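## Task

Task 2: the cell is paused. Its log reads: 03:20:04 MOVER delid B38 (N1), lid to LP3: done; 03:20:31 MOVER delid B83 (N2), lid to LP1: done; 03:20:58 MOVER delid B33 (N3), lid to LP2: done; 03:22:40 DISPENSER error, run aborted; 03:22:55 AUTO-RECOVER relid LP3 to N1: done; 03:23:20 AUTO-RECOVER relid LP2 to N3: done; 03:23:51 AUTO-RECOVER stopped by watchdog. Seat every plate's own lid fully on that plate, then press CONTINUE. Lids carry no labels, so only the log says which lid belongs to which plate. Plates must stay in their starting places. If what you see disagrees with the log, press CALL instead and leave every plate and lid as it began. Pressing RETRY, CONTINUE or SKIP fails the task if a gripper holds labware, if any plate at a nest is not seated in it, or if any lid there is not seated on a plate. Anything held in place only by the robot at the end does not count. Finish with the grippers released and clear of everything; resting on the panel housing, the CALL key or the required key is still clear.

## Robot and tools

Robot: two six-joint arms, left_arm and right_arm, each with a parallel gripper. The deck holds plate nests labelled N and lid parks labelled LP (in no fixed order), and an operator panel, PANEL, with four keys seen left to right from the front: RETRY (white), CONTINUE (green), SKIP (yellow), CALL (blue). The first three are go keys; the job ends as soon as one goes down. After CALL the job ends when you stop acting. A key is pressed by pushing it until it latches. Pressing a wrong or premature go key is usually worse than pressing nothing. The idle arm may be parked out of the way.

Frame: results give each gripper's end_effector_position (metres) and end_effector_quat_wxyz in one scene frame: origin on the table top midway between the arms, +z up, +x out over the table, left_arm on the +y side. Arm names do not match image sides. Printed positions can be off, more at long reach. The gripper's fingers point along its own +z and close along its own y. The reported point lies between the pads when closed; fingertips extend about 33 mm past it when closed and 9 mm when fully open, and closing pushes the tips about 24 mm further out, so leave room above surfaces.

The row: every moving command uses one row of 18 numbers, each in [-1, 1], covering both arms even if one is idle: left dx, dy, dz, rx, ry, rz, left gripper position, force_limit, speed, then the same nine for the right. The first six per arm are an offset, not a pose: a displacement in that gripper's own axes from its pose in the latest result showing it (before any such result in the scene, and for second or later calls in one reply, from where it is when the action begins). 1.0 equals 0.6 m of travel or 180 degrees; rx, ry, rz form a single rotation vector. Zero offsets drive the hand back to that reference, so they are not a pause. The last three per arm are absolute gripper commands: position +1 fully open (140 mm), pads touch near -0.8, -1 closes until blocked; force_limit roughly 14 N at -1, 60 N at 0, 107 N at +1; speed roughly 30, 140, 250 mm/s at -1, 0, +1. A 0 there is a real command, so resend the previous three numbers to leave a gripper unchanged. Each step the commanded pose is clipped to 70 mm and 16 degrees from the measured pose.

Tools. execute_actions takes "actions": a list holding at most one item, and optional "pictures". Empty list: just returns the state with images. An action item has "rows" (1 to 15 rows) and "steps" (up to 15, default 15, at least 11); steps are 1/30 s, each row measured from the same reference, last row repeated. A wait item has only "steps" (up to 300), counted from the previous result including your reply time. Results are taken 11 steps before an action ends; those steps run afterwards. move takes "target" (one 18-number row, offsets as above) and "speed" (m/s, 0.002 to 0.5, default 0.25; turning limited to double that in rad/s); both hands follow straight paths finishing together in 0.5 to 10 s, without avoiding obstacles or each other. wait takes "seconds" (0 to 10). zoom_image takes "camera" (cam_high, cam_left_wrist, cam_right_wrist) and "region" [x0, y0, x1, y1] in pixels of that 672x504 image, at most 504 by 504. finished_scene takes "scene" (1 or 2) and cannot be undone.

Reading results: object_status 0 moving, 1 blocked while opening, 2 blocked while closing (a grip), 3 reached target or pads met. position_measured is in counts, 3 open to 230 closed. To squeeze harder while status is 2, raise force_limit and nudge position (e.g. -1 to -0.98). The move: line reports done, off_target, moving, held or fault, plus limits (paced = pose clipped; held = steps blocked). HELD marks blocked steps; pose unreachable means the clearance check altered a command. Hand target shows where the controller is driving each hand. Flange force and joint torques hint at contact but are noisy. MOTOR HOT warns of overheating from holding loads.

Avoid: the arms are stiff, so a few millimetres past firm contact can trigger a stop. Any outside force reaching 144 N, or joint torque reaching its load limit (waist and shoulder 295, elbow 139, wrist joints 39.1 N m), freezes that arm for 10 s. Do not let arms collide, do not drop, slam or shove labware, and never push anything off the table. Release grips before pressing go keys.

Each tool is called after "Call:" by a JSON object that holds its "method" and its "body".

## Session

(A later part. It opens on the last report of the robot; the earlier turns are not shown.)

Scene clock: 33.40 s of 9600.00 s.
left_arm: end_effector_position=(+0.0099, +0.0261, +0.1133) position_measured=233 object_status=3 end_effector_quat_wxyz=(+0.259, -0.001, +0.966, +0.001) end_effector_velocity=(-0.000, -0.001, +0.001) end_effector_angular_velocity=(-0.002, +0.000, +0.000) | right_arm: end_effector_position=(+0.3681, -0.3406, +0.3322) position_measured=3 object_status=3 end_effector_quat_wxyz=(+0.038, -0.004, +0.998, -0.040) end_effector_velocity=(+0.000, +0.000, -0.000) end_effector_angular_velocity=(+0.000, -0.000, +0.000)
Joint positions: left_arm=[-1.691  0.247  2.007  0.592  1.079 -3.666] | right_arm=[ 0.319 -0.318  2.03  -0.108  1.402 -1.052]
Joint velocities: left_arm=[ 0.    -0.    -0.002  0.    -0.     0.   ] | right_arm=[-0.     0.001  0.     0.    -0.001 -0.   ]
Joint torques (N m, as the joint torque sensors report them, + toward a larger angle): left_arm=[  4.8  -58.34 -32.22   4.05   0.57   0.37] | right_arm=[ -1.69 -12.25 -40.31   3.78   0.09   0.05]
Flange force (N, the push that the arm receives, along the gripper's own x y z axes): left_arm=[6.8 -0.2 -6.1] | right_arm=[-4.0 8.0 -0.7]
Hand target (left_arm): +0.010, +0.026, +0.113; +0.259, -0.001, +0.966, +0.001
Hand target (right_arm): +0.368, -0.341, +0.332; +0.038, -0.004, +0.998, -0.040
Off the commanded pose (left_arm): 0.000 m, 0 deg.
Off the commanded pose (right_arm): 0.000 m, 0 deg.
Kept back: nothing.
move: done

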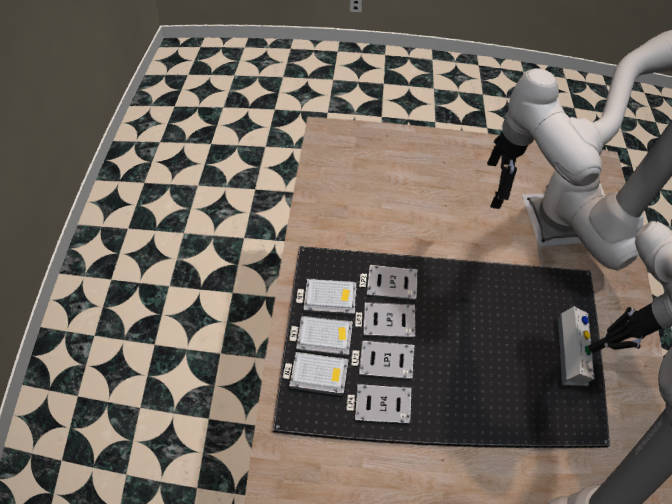

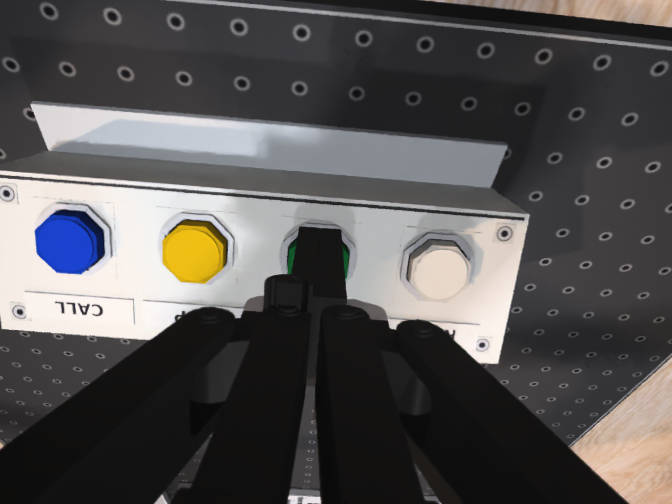

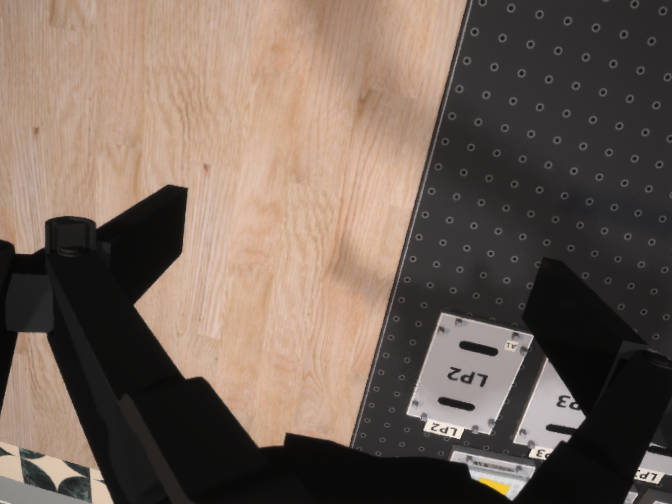

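Call:
{"method": "move", "body": {"target": [0,0,0.0115,0,0,0,-1,0,0, 0,0,0,0,0,0,1,0,0], "speed": 0.015}}

Scene clock: 34.37 s of 9600.00 s.
left_arm: end_effector_position=(+0.0133, +0.0261, +0.1074) position_measured=233 object_status=3 end_effector_quat_wxyz=(+0.259, -0.001, +0.966, +0.001) end_effector_velocity=(+0.000, +0.000, -0.000) end_effector_angular_velocity=(+0.000, -0.000, +0.000) | right_arm: end_effector_position=(+0.3681, -0.3406, +0.3322) position_measured=3 object_status=3 end_effector_quat_wxyz=(+0.038, -0.004, +0.998, -0.040) end_effector_velocity=(+0.000, +0.000, +0.001) end_effector_angular_velocity=(+0.000, -0.001, -0.000)
Joint positions: left_arm=[-1.685  0.253  2.012  0.597  1.067 -3.67 ] | right_arm=[ 0.319 -0.318  2.03  -0.108  1.402 -1.052]
Joint velocities: left_arm=[ 0. -0.  0.  0. -0. -0.] | right_arm=[-0.    -0.    -0.001  0.     0.001  0.   ]
Joint torques (N m, as the joint torque sensors report them, + toward a larger angle): left_arm=[  6.86 -57.57 -31.36   4.35   0.84   0.  ] | right_arm=[ -0.36 -12.02 -40.4    3.71  -0.01  -0.08]
Flange force (N, the push that the arm receives, along the gripper's own x y z axes): left_arm=[8.3 1.0 -9.1] | right_arm=[-4.9 4.7 -0.9]
Hand target (left_arm): +0.013, +0.026, +0.107; +0.259, -0.001, +0.966, +0.001
Hand target (right_arm): +0.368, -0.341, +0.332; +0.038, -0.004, +0.998, -0.040
Off the commanded pose (left_arm): 0.000 m, 0 deg.
Off the commanded pose (right_arm): 0.000 m, 0 deg.
Kept back: nothing.
move: done

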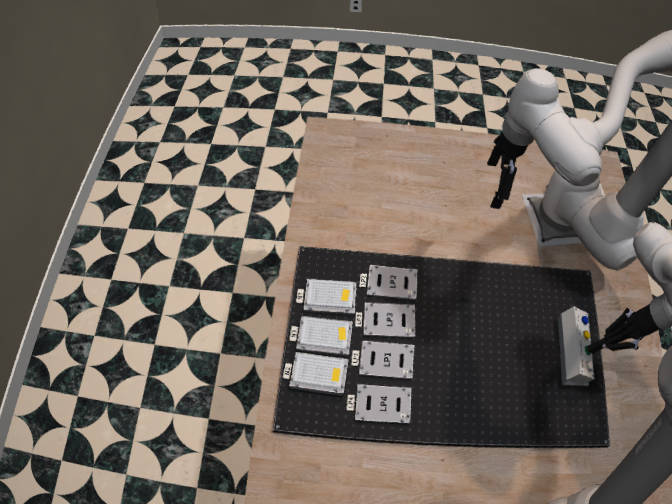

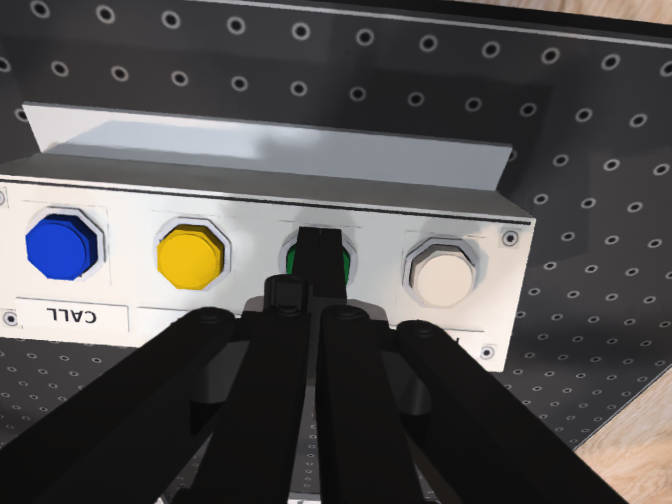

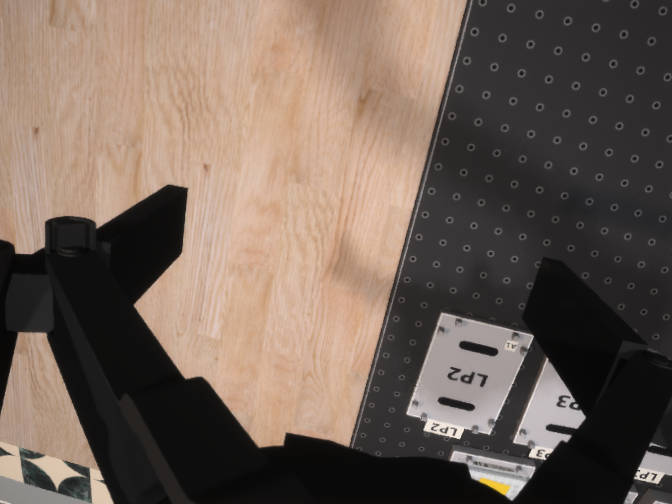

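Call:
{"method": "move", "body": {"target": [0,0,0.003,0,0,0,-1,0,0, 0,0,0,0,0,0,1,0,0], "speed": 0.01}}

Scene clock: 35.13 s of 9600.00 s.
left_arm: end_effector_position=(+0.0143, +0.0262, +0.1058) position_measured=233 object_status=3 end_effector_quat_wxyz=(+0.259, -0.001, +0.966, +0.001) end_effector_velocity=(-0.000, -0.001, +0.001) end_effector_angular_velocity=(-0.001, +0.001, +0.000) | right_arm: end_effector_position=(+0.3681, -0.3406, +0.3322) position_measured=3 object_status=3 end_effector_quat_wxyz=(+0.038, -0.004, +0.998, -0.040) end_effector_velocity=(-0.001, -0.001, -0.001) end_effector_angular_velocity=(-0.002, +0.004, -0.000)
Joint positions: left_arm=[-1.684  0.255  2.014  0.599  1.064 -3.67 ] | right_arm=[ 0.319 -0.318  2.03  -0.108  1.402 -1.052]
Joint velocities: left_arm=[-0.    -0.    -0.001 -0.001  0.     0.   ] | right_arm=[-0.     0.001  0.001  0.     0.003 -0.   ]
Joint torques (N m, as the joint torque sensors report them, + toward a larger angle): no reading
Flange force (N, the push that the arm receives, along the gripper's own x y z axes): no reading
Kept back: nothing.
move: unfinished (the scene ended)
The task's run has ended: the event that ends the task has happened.

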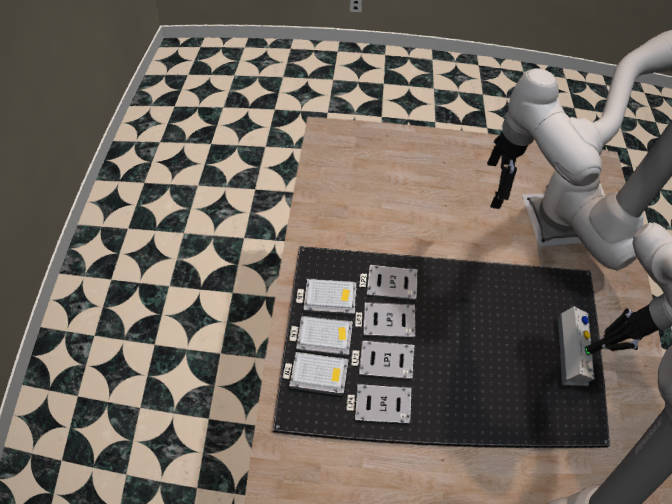

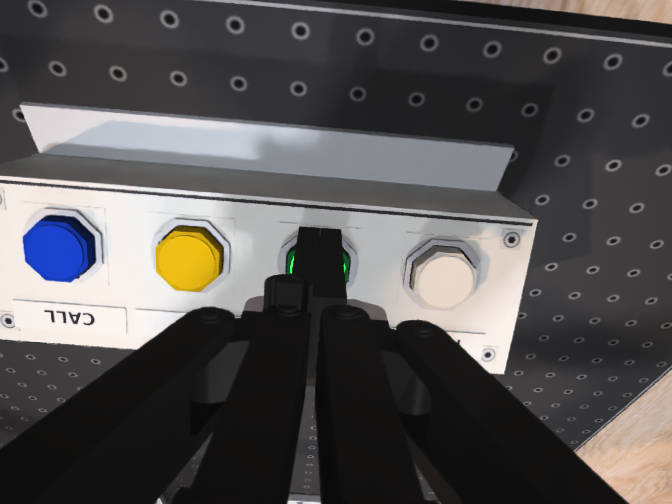

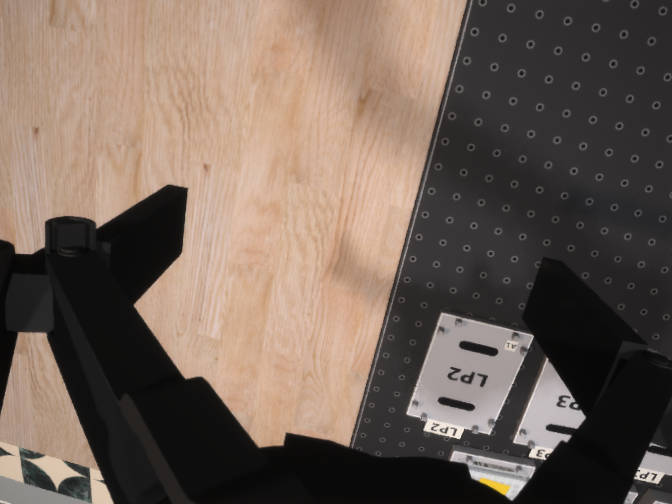

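Call:
{"method": "finished_scene", "body": {"scene": 2}}

The scene is finished: the task was done.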